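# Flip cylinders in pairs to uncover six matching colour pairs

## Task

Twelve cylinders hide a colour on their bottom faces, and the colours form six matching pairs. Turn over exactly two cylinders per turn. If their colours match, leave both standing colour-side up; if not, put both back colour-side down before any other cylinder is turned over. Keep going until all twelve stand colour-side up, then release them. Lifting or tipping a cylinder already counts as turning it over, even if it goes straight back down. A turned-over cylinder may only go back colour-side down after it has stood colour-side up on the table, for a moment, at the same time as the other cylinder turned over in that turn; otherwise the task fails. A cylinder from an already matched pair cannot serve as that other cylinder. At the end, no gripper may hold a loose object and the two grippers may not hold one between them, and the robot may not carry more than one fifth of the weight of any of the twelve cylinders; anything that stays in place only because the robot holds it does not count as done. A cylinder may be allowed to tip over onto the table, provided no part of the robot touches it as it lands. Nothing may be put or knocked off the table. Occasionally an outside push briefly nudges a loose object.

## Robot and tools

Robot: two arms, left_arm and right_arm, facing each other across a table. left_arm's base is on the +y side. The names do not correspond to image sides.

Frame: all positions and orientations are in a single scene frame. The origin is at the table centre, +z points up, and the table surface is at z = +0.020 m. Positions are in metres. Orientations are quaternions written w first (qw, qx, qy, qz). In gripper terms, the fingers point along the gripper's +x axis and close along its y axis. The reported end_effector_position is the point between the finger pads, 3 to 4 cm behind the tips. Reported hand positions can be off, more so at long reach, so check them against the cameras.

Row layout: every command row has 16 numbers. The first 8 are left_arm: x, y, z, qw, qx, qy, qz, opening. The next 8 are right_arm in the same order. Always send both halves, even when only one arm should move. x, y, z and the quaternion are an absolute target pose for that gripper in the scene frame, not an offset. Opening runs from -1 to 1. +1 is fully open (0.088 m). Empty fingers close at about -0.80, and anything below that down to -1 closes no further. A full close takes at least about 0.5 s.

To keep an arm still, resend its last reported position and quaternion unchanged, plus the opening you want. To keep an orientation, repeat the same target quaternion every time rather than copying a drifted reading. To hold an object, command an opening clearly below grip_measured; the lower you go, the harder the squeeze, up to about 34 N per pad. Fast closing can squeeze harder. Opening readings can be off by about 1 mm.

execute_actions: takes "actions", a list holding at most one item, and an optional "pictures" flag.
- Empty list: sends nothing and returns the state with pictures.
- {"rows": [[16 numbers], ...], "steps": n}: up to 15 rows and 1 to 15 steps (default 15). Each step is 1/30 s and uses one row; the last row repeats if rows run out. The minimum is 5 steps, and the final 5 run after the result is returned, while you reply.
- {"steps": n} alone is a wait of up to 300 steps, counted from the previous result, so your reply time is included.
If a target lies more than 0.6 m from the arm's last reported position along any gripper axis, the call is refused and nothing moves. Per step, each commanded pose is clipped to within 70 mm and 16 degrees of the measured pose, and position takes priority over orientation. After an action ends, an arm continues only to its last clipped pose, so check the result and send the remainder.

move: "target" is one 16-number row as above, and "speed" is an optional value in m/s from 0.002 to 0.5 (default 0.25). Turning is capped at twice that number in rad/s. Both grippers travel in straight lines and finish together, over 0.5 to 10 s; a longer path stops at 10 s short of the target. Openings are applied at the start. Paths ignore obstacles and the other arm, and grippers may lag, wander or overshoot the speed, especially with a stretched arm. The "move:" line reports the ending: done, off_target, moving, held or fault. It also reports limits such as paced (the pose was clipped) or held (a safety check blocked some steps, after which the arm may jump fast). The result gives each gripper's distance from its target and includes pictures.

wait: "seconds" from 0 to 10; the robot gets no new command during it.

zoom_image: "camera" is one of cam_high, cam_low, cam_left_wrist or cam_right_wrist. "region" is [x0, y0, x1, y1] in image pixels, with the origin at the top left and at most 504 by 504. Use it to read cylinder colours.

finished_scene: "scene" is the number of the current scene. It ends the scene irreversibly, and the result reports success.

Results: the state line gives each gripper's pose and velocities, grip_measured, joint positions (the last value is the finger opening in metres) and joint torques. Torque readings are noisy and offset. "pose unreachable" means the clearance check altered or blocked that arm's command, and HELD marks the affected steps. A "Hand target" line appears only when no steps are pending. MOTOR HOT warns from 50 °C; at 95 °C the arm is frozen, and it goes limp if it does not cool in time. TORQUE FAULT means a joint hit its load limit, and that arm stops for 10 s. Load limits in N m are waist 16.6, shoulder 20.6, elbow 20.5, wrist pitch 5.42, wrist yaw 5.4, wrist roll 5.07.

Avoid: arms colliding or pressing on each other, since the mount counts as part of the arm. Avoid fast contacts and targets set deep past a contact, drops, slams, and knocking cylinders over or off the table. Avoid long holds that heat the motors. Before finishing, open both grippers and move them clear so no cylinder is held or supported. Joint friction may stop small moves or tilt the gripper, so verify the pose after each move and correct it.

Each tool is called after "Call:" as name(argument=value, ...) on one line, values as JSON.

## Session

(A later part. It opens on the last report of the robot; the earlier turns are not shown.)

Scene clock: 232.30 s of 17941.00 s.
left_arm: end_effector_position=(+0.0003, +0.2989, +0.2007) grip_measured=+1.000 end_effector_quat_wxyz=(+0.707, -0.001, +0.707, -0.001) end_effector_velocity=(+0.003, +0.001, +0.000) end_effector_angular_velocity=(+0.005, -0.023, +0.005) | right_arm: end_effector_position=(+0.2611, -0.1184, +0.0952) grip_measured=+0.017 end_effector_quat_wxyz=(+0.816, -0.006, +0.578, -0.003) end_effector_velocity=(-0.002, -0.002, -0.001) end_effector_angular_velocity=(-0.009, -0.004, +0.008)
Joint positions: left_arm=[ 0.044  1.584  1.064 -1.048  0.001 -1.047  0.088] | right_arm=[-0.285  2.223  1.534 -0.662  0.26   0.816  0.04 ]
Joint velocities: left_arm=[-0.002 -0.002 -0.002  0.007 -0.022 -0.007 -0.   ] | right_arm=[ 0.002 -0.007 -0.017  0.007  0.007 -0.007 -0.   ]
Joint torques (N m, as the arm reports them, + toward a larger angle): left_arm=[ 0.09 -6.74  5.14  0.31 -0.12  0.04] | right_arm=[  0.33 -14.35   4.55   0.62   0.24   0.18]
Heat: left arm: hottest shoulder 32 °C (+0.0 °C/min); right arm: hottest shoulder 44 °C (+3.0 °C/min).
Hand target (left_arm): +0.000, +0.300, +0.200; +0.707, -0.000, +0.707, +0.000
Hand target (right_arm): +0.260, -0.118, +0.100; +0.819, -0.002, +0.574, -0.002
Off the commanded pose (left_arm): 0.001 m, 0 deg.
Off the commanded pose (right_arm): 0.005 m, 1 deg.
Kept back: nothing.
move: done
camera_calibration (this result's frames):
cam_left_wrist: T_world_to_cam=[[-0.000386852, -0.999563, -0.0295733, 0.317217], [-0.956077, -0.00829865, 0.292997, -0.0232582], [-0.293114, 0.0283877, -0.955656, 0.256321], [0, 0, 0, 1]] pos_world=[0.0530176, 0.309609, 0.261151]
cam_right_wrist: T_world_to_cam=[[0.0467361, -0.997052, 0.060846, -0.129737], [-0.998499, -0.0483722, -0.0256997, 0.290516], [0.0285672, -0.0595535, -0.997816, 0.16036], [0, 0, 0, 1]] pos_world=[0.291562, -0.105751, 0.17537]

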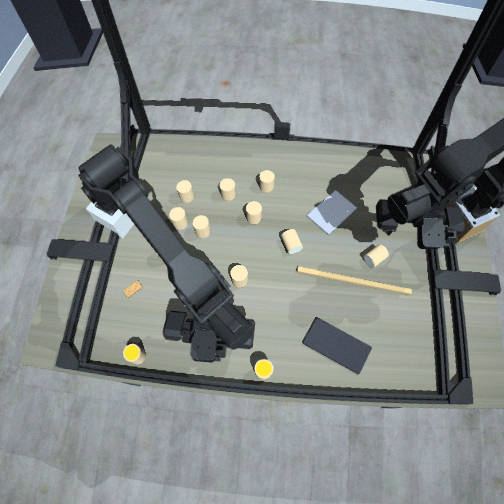

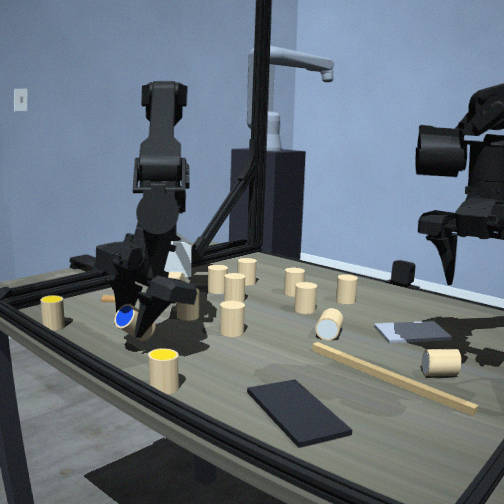

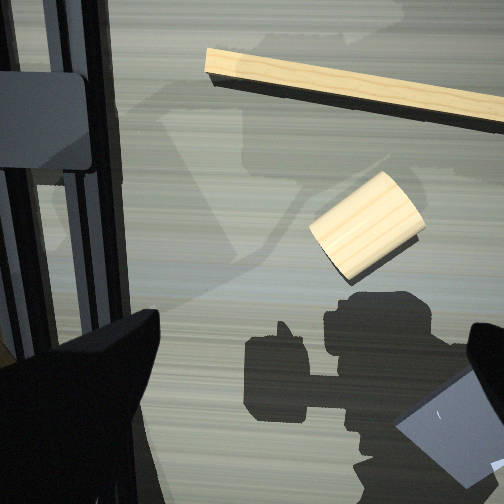

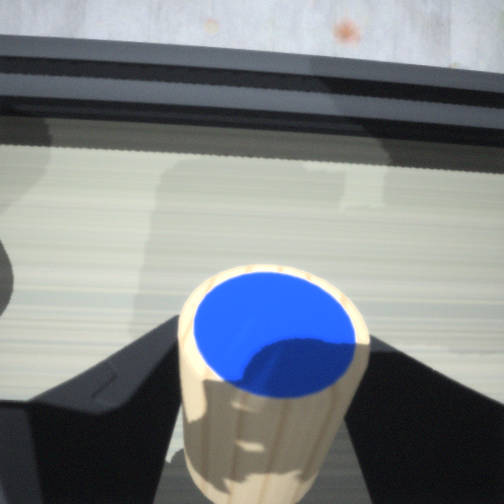

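Call:
move(target=[0,0.3,0.2,0.707,0,0.707,0,1,0.29,-0.228,0.08,0.985,0,0.174,0,-0.3])

Call:
move(target=[0,0.3,0.2,0.707,0,0.707,0,1,0.29,-0.228,0.056,0.985,0,0.174,0,-0.3], speed=0.08)

Call:
move(target=[0,0.3,0.2,0.707,0,0.707,0,1,0.29,-0.228,0.056,0.985,0,0.174,0,0.5])

Call:
move(target=[0,0.3,0.2,0.707,0,0.707,0,1,0.25,-0.225,0.14,0.9,0,0.436,0,0.5])

Call:
move(target=[0,0.3,0.2,0.707,0,0.707,0,1,0.098,-0.08,0.13,0.423,0,0.906,0,0.7], speed=0.35)

Call:
move(target=[0,0.3,0.2,0.707,0,0.707,0,1,0.098,-0.08,0.057,0.423,0,0.906,0,0.7], speed=0.12)

Scene clock: 235.13 s of 17941.00 s.
left_arm: end_effector_position=(+0.0003, +0.2989, +0.2007) grip_measured=+1.000 end_effector_quat_wxyz=(+0.707, -0.001, +0.707, -0.001) end_effector_velocity=(+0.002, +0.004, -0.000) end_effector_angular_velocity=(+0.017, -0.015, +0.010) | right_arm: end_effector_position=(+0.2909, -0.2248, +0.0860) grip_measured=+0.017 end_effector_quat_wxyz=(+0.985, +0.006, +0.171, -0.001) end_effector_velocity=(-0.002, -0.000, -0.005) end_effector_angular_velocity=(-0.029, +0.009, +0.030)
Joint positions: left_arm=[ 0.044  1.584  1.064 -1.048  0.001 -1.047  0.088] | right_arm=[-0.369  2.228  0.654  1.113  0.712  0.326  0.04 ]
Joint velocities: left_arm=[ 0.002 -0.002 -0.002 -0.007 -0.022 -0.007 -0.   ] | right_arm=[-0.002  0.012 -0.012  0.022 -0.022 -0.037 -0.   ]
Joint torques (N m, as the arm reports them, + toward a larger angle): left_arm=[ 0.29 -6.42  4.88  0.31 -0.06 -0.05] | right_arm=[-0.26 -7.89  1.99  1.45  0.19 -0.22]
Heat: left arm: hottest shoulder 32 °C (+0.0 °C/min); right arm: hottest shoulder 44 °C (+3.0 °C/min).
Hand target (left_arm): +0.000, +0.300, +0.200; +0.707, -0.000, +0.707, +0.000
Hand target (right_arm): +0.289, -0.228, +0.081; +0.985, -0.001, +0.175, -0.003
Off the commanded pose (left_arm): 0.001 m, 0 deg.
Off the commanded pose (right_arm): 0.007 m, 1 deg.
Kept back: nothing.
move: done
camera_calibration (this result's frames):
cam_left_wrist: T_world_to_cam=[[-0.000386852, -0.999563, -0.0295733, 0.317217], [-0.956077, -0.00829865, 0.292997, -0.0232582], [-0.293114, 0.0283877, -0.955656, 0.256321], [0, 0, 0, 1]] pos_world=[0.0530176, 0.309609, 0.261151]
cam_right_wrist: T_world_to_cam=[[-0.0130593, -0.998482, 0.0535018, -0.218925], [-0.609352, -0.0344761, -0.79215, 0.270754], [0.792792, -0.0429464, -0.607977, -0.108145], [0, 0, 0, 1]] pos_world=[0.247862, -0.213903, 0.160441]

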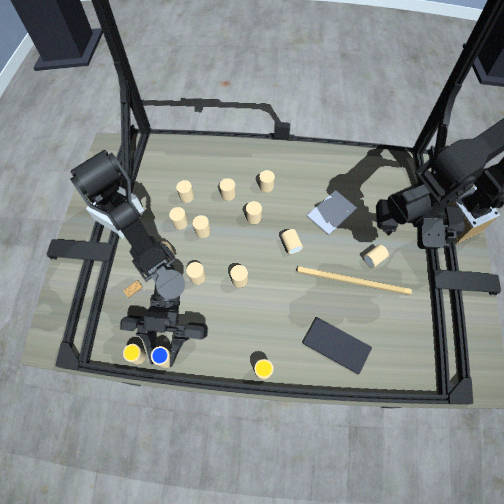

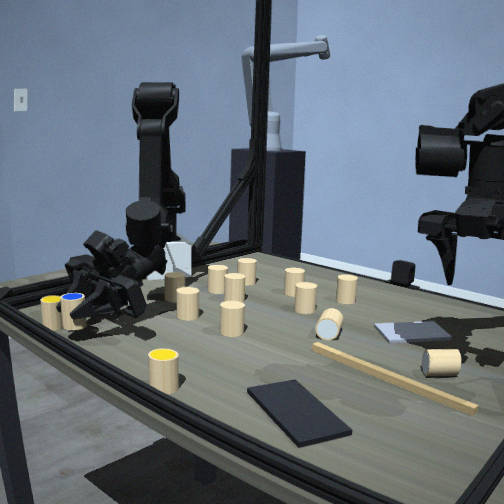

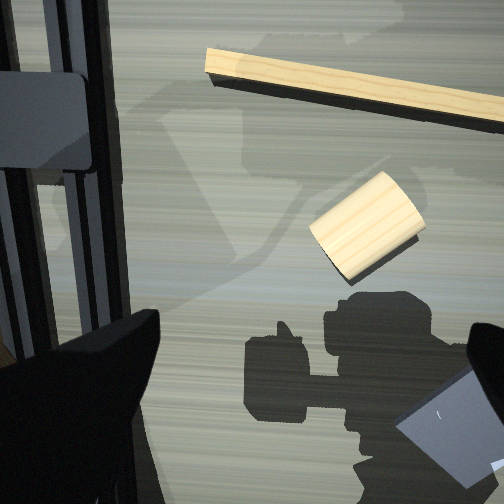

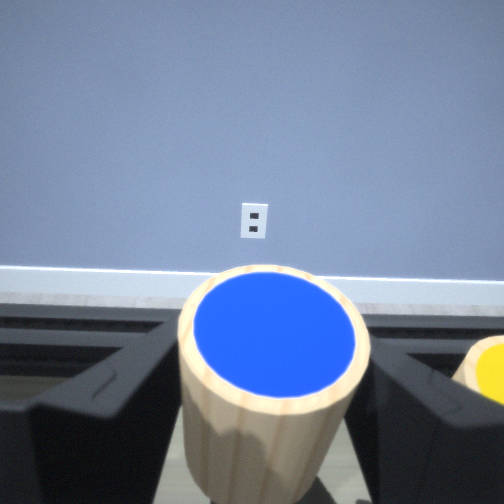

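Scene clock: 235.90 s of 17941.00 s.
left_arm: end_effector_position=(+0.0003, +0.2989, +0.2007) grip_measured=+1.000 end_effector_quat_wxyz=(+0.707, -0.001, +0.707, -0.001) end_effector_velocity=(-0.001, +0.002, -0.001) end_effector_angular_velocity=(+0.014, -0.000, +0.005) | right_arm: end_effector_position=(+0.2896, -0.2274, +0.0618) grip_measured=+0.017 end_effector_quat_wxyz=(+0.985, +0.005, +0.170, -0.000) end_effector_velocity=(+0.001, +0.000, -0.003) end_effector_angular_velocity=(+0.014, -0.003, +0.002)
Joint positions: left_arm=[ 0.044  1.584  1.064 -1.048  0.001 -1.047  0.088] | right_arm=[-0.372  2.343  0.664  1.221  0.707  0.32   0.04 ]
Joint velocities: left_arm=[-0.002  0.002 -0.002 -0.007 -0.007 -0.007 -0.   ] | right_arm=[-0.002  0.017  0.002  0.022 -0.007  0.007 -0.   ]
Joint torques (N m, as the arm reports them, + toward a larger angle): left_arm=[-0.13 -6.6   4.9   0.3  -0.1  -0.01] | right_arm=[-0.32 -7.36  2.8   1.27  0.04 -0.17]
Heat: left arm: hottest shoulder 32 °C (+0.0 °C/min); right arm: hottest shoulder 44 °C (+3.0 °C/min).
Hand target (left_arm): +0.000, +0.300, +0.200; +0.707, -0.000, +0.707, +0.000
Hand target (right_arm): +0.290, -0.228, +0.056; +0.985, -0.000, +0.174, +0.000
Off the commanded pose (left_arm): 0.001 m, 0 deg.
Off the commanded pose (right_arm): 0.006 m, 1 deg.
Kept back: nothing.
move: done
camera_calibration (this result's frames):
cam_left_wrist: T_world_to_cam=[[-0.000386852, -0.999563, -0.0295733, 0.317217], [-0.956077, -0.00829865, 0.292997, -0.0232582], [-0.293114, 0.0283877, -0.955656, 0.256321], [0, 0, 0, 1]] pos_world=[0.0530176, 0.309609, 0.261151]
cam_right_wrist: T_world_to_cam=[[-0.0107628, -0.998415, 0.0552485, -0.220959], [-0.608102, -0.0373253, -0.792981, 0.249709], [0.793786, -0.0421314, -0.606736, -0.122063], [0, 0, 0, 1]] pos_world=[0.246363, -0.216431, 0.136162]

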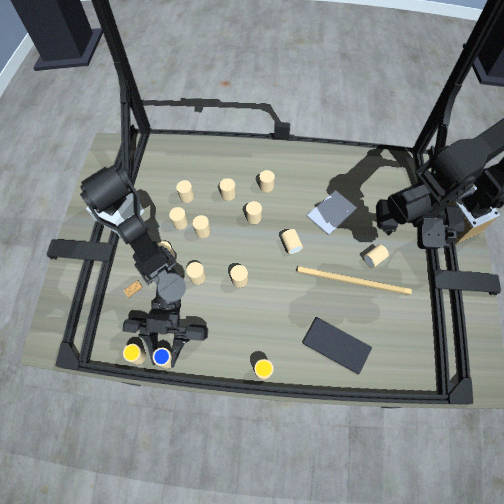

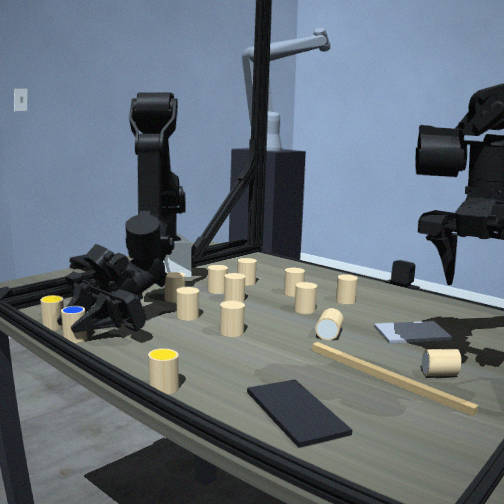

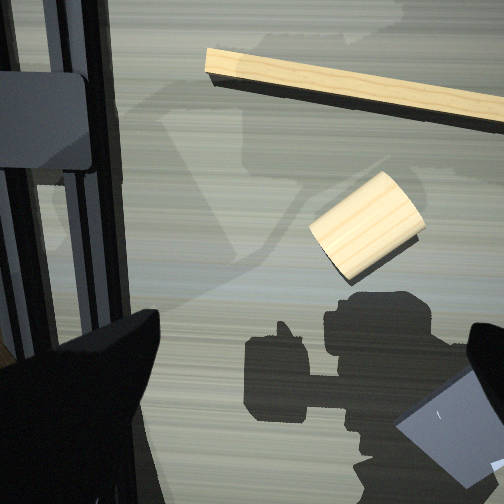

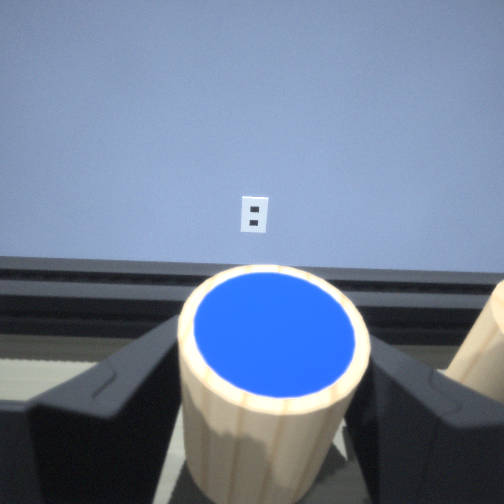

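Scene clock: 236.60 s of 17941.00 s.
left_arm: end_effector_position=(+0.0002, +0.2989, +0.2006) grip_measured=+1.000 end_effector_quat_wxyz=(+0.707, -0.001, +0.707, -0.001) end_effector_velocity=(-0.000, +0.001, -0.000) end_effector_angular_velocity=(+0.010, -0.003, +0.020) | right_arm: end_effector_position=(+0.2891, -0.2276, +0.0595) grip_measured=+0.498 end_effector_quat_wxyz=(+0.985, +0.003, +0.172, -0.000) end_effector_velocity=(-0.001, +0.002, -0.002) end_effector_angular_velocity=(-0.023, +0.008, +0.016)
Joint positions: left_arm=[ 0.044  1.584  1.064 -1.048  0.001 -1.047  0.088] | right_arm=[-0.372  2.349  0.665  1.222  0.706  0.32   0.063]
Joint velocities: left_arm=[-0.002  0.002  0.002 -0.007 -0.007 -0.022 -0.   ] | right_arm=[ 0.002  0.002  0.002 -0.007 -0.007 -0.022  0.001]
Joint torques (N m, as the arm reports them, + toward a larger angle): left_arm=[-0.01 -6.5   5.08  0.29 -0.11 -0.04] | right_arm=[-0.32 -7.8   2.87  1.39  0.08 -0.19]
Heat: left arm: hottest shoulder 32 °C (+0.0 °C/min); right arm: hottest shoulder 44 °C (+2.0 °C/min).
Hand target (left_arm): -0.000, +0.300, +0.200; +0.707, +0.000, +0.707, +0.000
Hand target (right_arm): +0.290, -0.228, +0.056; +0.985, -0.000, +0.174, +0.000
Off the commanded pose (left_arm): 0.001 m, 0 deg.
Off the commanded pose (right_arm): 0.004 m, 0 deg.
Kept back: nothing.
move: done
camera_calibration (this result's frames):
cam_left_wrist: T_world_to_cam=[[-0.000392522, -0.999553, -0.0299035, 0.317372], [-0.956021, -0.00839549, 0.293177, -0.0232897], [-0.293297, 0.0287034, -0.955591, 0.256106], [0, 0, 0, 1]] pos_world=[0.0529742, 0.309684, 0.261051]
cam_right_wrist: T_world_to_cam=[[-0.00951522, -0.998251, 0.0583418, -0.221615], [-0.611179, -0.0403721, -0.790462, 0.247611], [0.791435, -0.0431787, -0.609726, -0.12249], [0, 0, 0, 1]] pos_world=[0.246169, -0.21652, 0.133971]

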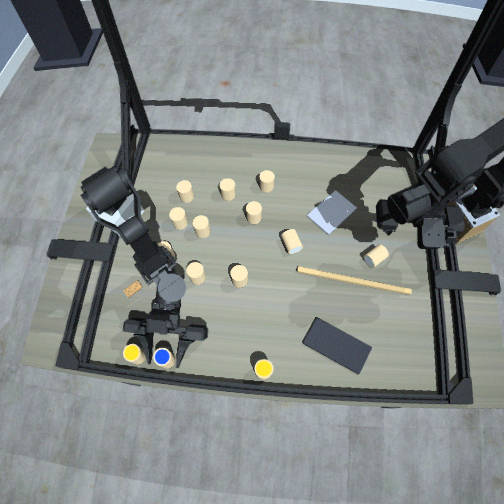

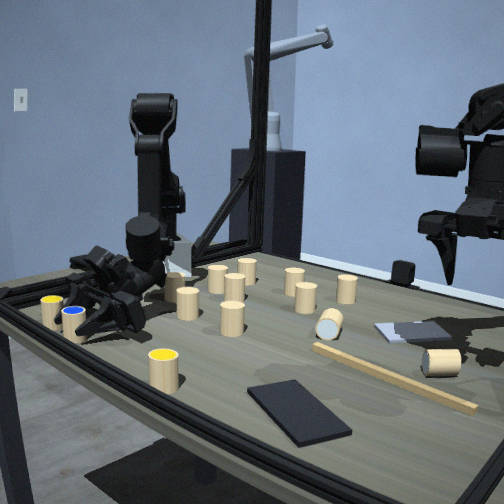

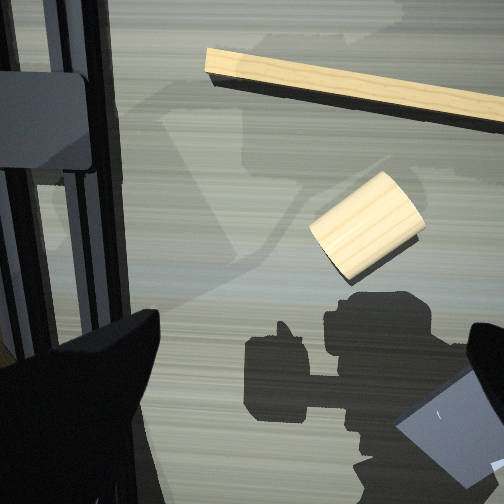

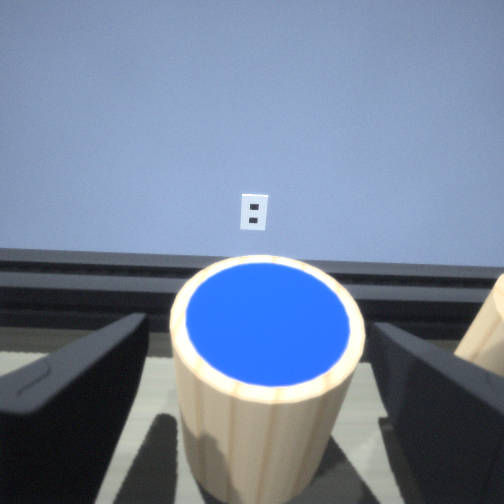

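Scene clock: 238.27 s of 17941.00 s.
left_arm: end_effector_position=(+0.0002, +0.2989, +0.2006) grip_measured=+1.000 end_effector_quat_wxyz=(+0.707, -0.001, +0.707, -0.001) end_effector_velocity=(+0.001, +0.003, -0.000) end_effector_angular_velocity=(+0.017, -0.015, -0.010) | right_arm: end_effector_position=(+0.2483, -0.2260, +0.1340) grip_measured=+0.500 end_effector_quat_wxyz=(+0.899, -0.008, +0.439, +0.002) end_effector_velocity=(+0.001, +0.003, +0.005) end_effector_angular_velocity=(+0.002, +0.003, +0.012)
Joint positions: left_arm=[ 0.044  1.584  1.064 -1.048  0.001 -1.047  0.088] | right_arm=[-0.385  1.76   0.88  -0.174  0.435  0.618  0.064]
Joint velocities: left_arm=[-0.002 -0.002 -0.002 -0.007 -0.022  0.007 -0.   ] | right_arm=[ 0.002 -0.007  0.017 -0.022 -0.007 -0.007 -0.   ]
Joint torques (N m, as the arm reports them, + toward a larger angle): left_arm=[-0.04 -6.46  5.16  0.28 -0.13 -0.04] | right_arm=[-0.34 -9.67  6.87  0.58  0.13  0.19]
Heat: left arm: hottest shoulder 32 °C (+0.0 °C/min); right arm: hottest shoulder 44 °C (+2.0 °C/min).
Hand target (left_arm): +0.000, +0.300, +0.200; +0.707, -0.000, +0.707, +0.000
Hand target (right_arm): +0.251, -0.225, +0.139; +0.900, -0.000, +0.436, +0.002
Off the commanded pose (left_arm): 0.001 m, 0 deg.
Off the commanded pose (right_arm): 0.006 m, 1 deg.
Kept back: nothing.
move: done
camera_calibration (this result's frames):
cam_left_wrist: T_world_to_cam=[[-0.000392522, -0.999553, -0.0299035, 0.317372], [-0.956021, -0.00839549, 0.293177, -0.0232897], [-0.293297, 0.0287034, -0.955591, 0.256106], [0, 0, 0, 1]] pos_world=[0.0529742, 0.309684, 0.261051]
cam_right_wrist: T_world_to_cam=[[0.0379442, -0.996697, 0.0718032, -0.237936], [-0.937857, -0.0603235, -0.34174, 0.298087], [0.344942, -0.0543741, -0.937048, 0.107489], [0, 0, 0, 1]] pos_world=[0.251514, -0.213323, 0.219675]

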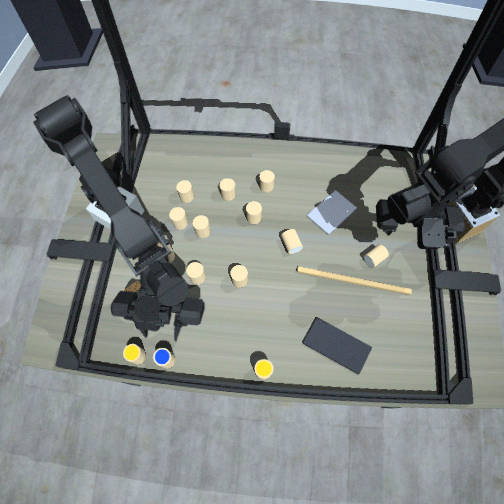

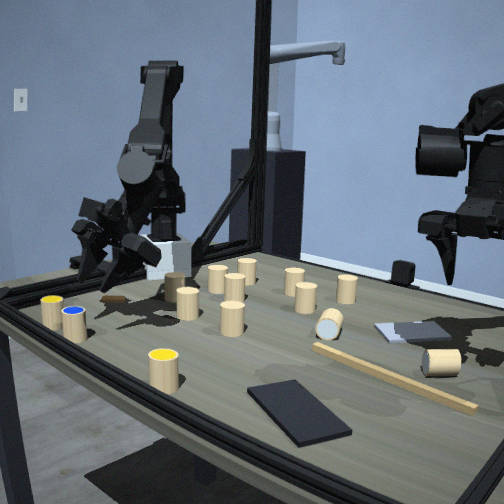

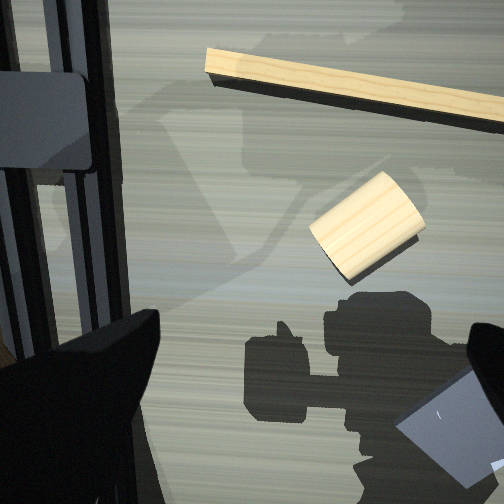

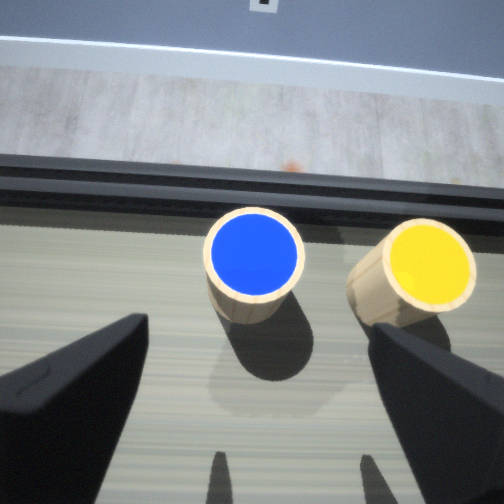

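Scene clock: 240.80 s of 17941.00 s.
left_arm: end_effector_position=(+0.0002, +0.2989, +0.2006) grip_measured=+1.000 end_effector_quat_wxyz=(+0.707, -0.001, +0.707, -0.001) end_effector_velocity=(-0.001, -0.002, +0.001) end_effector_angular_velocity=(-0.014, +0.000, +0.005) | right_arm: end_effector_position=(+0.0996, -0.0808, +0.1347) grip_measured=+0.700 end_effector_quat_wxyz=(+0.429, +0.005, +0.903, +0.006) end_effector_velocity=(-0.002, +0.001, +0.003) end_effector_angular_velocity=(+0.012, +0.026, +0.005)
Joint positions: left_arm=[ 0.044  1.584  1.064 -1.048  0.001 -1.047  0.088] | right_arm=[-0.206  2.444  1.963 -1.533 -0.54   0.802  0.073]
Joint velocities: left_arm=[-0.002 -0.007 -0.002  0.007  0.007 -0.007 -0.   ] | right_arm=[-0.002  0.007  0.012 -0.022 -0.022 -0.022 -0.   ]
Joint torques (N m, as the arm reports them, + toward a larger angle): left_arm=[ 0.03 -6.4   4.88  0.32 -0.08  0.  ] | right_arm=[  0.23 -10.66   5.98  -0.78  -0.4   -0.21]
Heat: left arm: hottest shoulder 33 °C (+1.0 °C/min); right arm: hottest shoulder 43 °C (+1.0 °C/min).
Hand target (left_arm): +0.000, +0.300, +0.200; +0.707, -0.000, +0.707, +0.000
Hand target (right_arm): +0.099, -0.080, +0.130; +0.424, +0.001, +0.906, +0.005
Off the commanded pose (left_arm): 0.001 m, 0 deg.
Off the commanded pose (right_arm): 0.005 m, 1 deg.
Kept back: nothing.
move: done
camera_calibration (this result's frames):
cam_left_wrist: T_world_to_cam=[[-0.000392522, -0.999553, -0.0299035, 0.317372], [-0.956021, -0.00839549, 0.293177, -0.0232897], [-0.293297, 0.0287034, -0.955591, 0.256106], [0, 0, 0, 1]] pos_world=[0.0529742, 0.309684, 0.261051]
cam_right_wrist: T_world_to_cam=[[0.06033, -0.997777, -0.0282912, -0.0765059], [-0.542295, -0.0565583, 0.838282, -0.0303916], [-0.838019, -0.0352315, -0.544502, 0.23385], [0, 0, 0, 1]] pos_world=[0.184105, -0.0698159, 0.150644]

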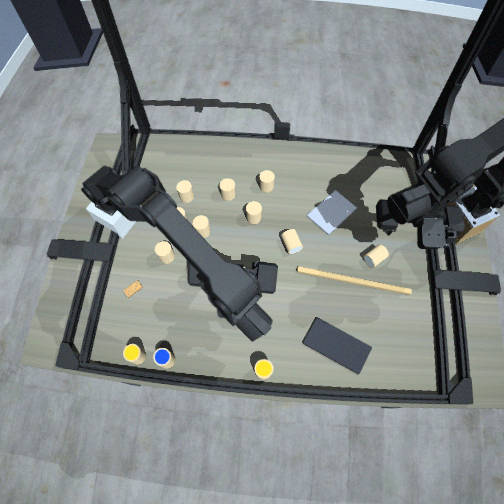

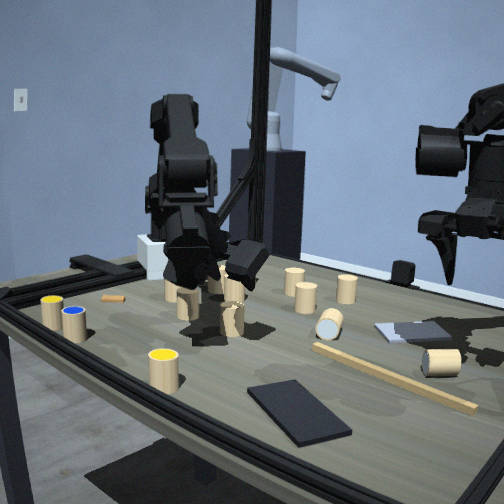

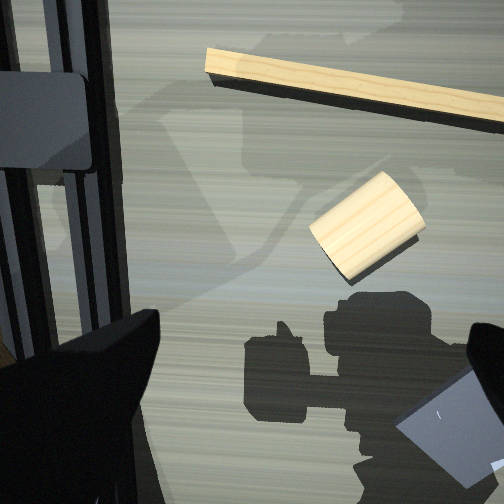

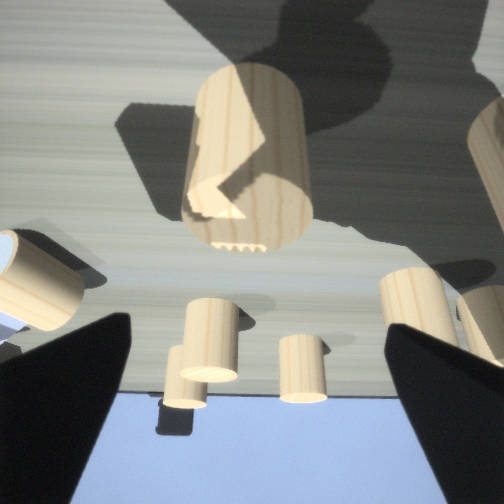

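Scene clock: 241.87 s of 17941.00 s.
left_arm: end_effector_position=(+0.0002, +0.2989, +0.2006) grip_measured=+1.000 end_effector_quat_wxyz=(+0.707, -0.001, +0.707, -0.001) end_effector_velocity=(-0.000, +0.006, -0.001) end_effector_angular_velocity=(+0.034, -0.006, -0.010) | right_arm: end_effector_position=(+0.1004, -0.0788, +0.0642) grip_measured=+0.700 end_effector_quat_wxyz=(+0.428, +0.004, +0.904, +0.005) end_effector_velocity=(+0.002, +0.002, +0.001) end_effector_angular_velocity=(+0.018, -0.002, +0.000)
Joint positions: left_arm=[ 0.044  1.584  1.064 -1.048  0.001 -1.047  0.088] | right_arm=[-0.205  2.562  1.888 -1.343 -0.54   0.802  0.073]
Joint velocities: left_arm=[-0.002  0.002 -0.002 -0.022 -0.022  0.007  0.   ] | right_arm=[-0.002 -0.002  0.002  0.007 -0.007 -0.007 -0.   ]
Joint torques (N m, as the arm reports them, + toward a larger angle): left_arm=[ 0.07 -6.41  5.14  0.27 -0.1  -0.02] | right_arm=[  0.28 -10.96   3.89  -0.42  -0.36  -0.04]
Heat: left arm: hottest shoulder 33 °C (+1.0 °C/min); right arm: hottest shoulder 43 °C (+1.0 °C/min).
Hand target (left_arm): +0.000, +0.300, +0.200; +0.707, -0.000, +0.707, +0.000
Hand target (right_arm): +0.097, -0.081, +0.057; +0.423, -0.000, +0.906, -0.000
Off the commanded pose (left_arm): 0.001 m, 0 deg.
Off the commanded pose (right_arm): 0.008 m, 1 deg.
Kept back: nothing.
move: done
camera_calibration (this result's frames):
cam_left_wrist: T_world_to_cam=[[-0.000392522, -0.999553, -0.0299035, 0.317372], [-0.956021, -0.00839549, 0.293177, -0.0232897], [-0.293297, 0.0287034, -0.955591, 0.256106], [0, 0, 0, 1]] pos_world=[0.0529742, 0.309684, 0.261051]
cam_right_wrist: T_world_to_cam=[[0.061821, -0.997726, -0.0268367, -0.0767769], [-0.541251, -0.0561039, 0.838987, 0.0291271], [-0.838585, -0.0373417, -0.543489, 0.196008], [0, 0, 0, 1]] pos_world=[0.184881, -0.0676489, 0.0800303]

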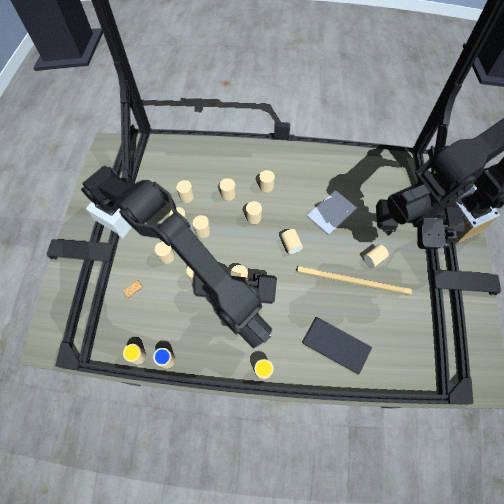

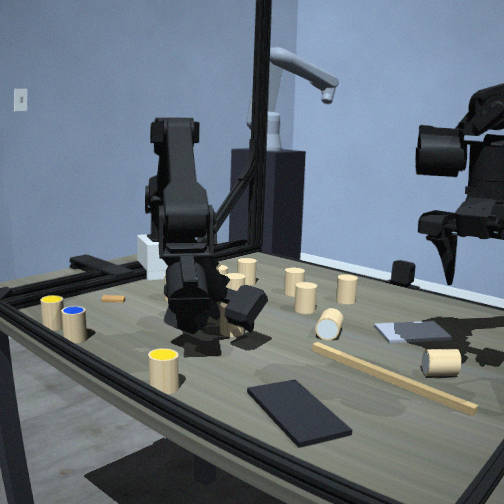

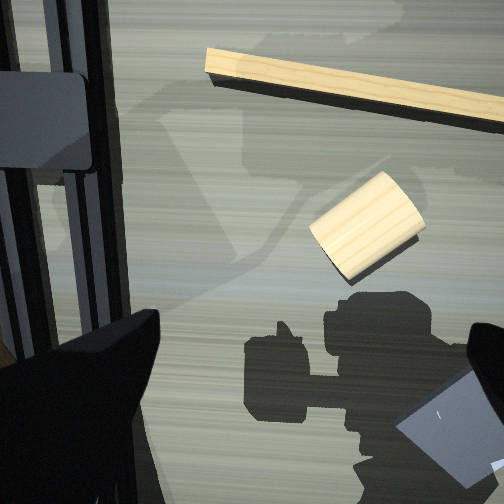

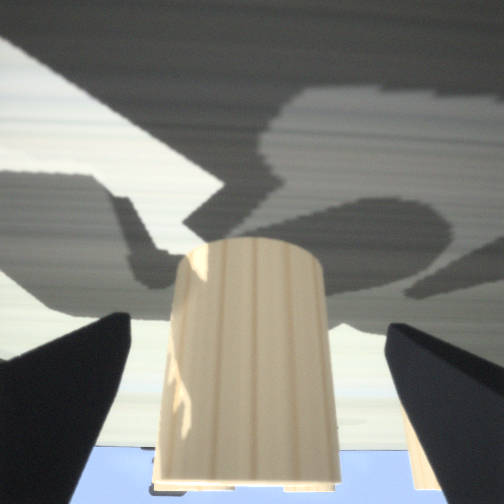

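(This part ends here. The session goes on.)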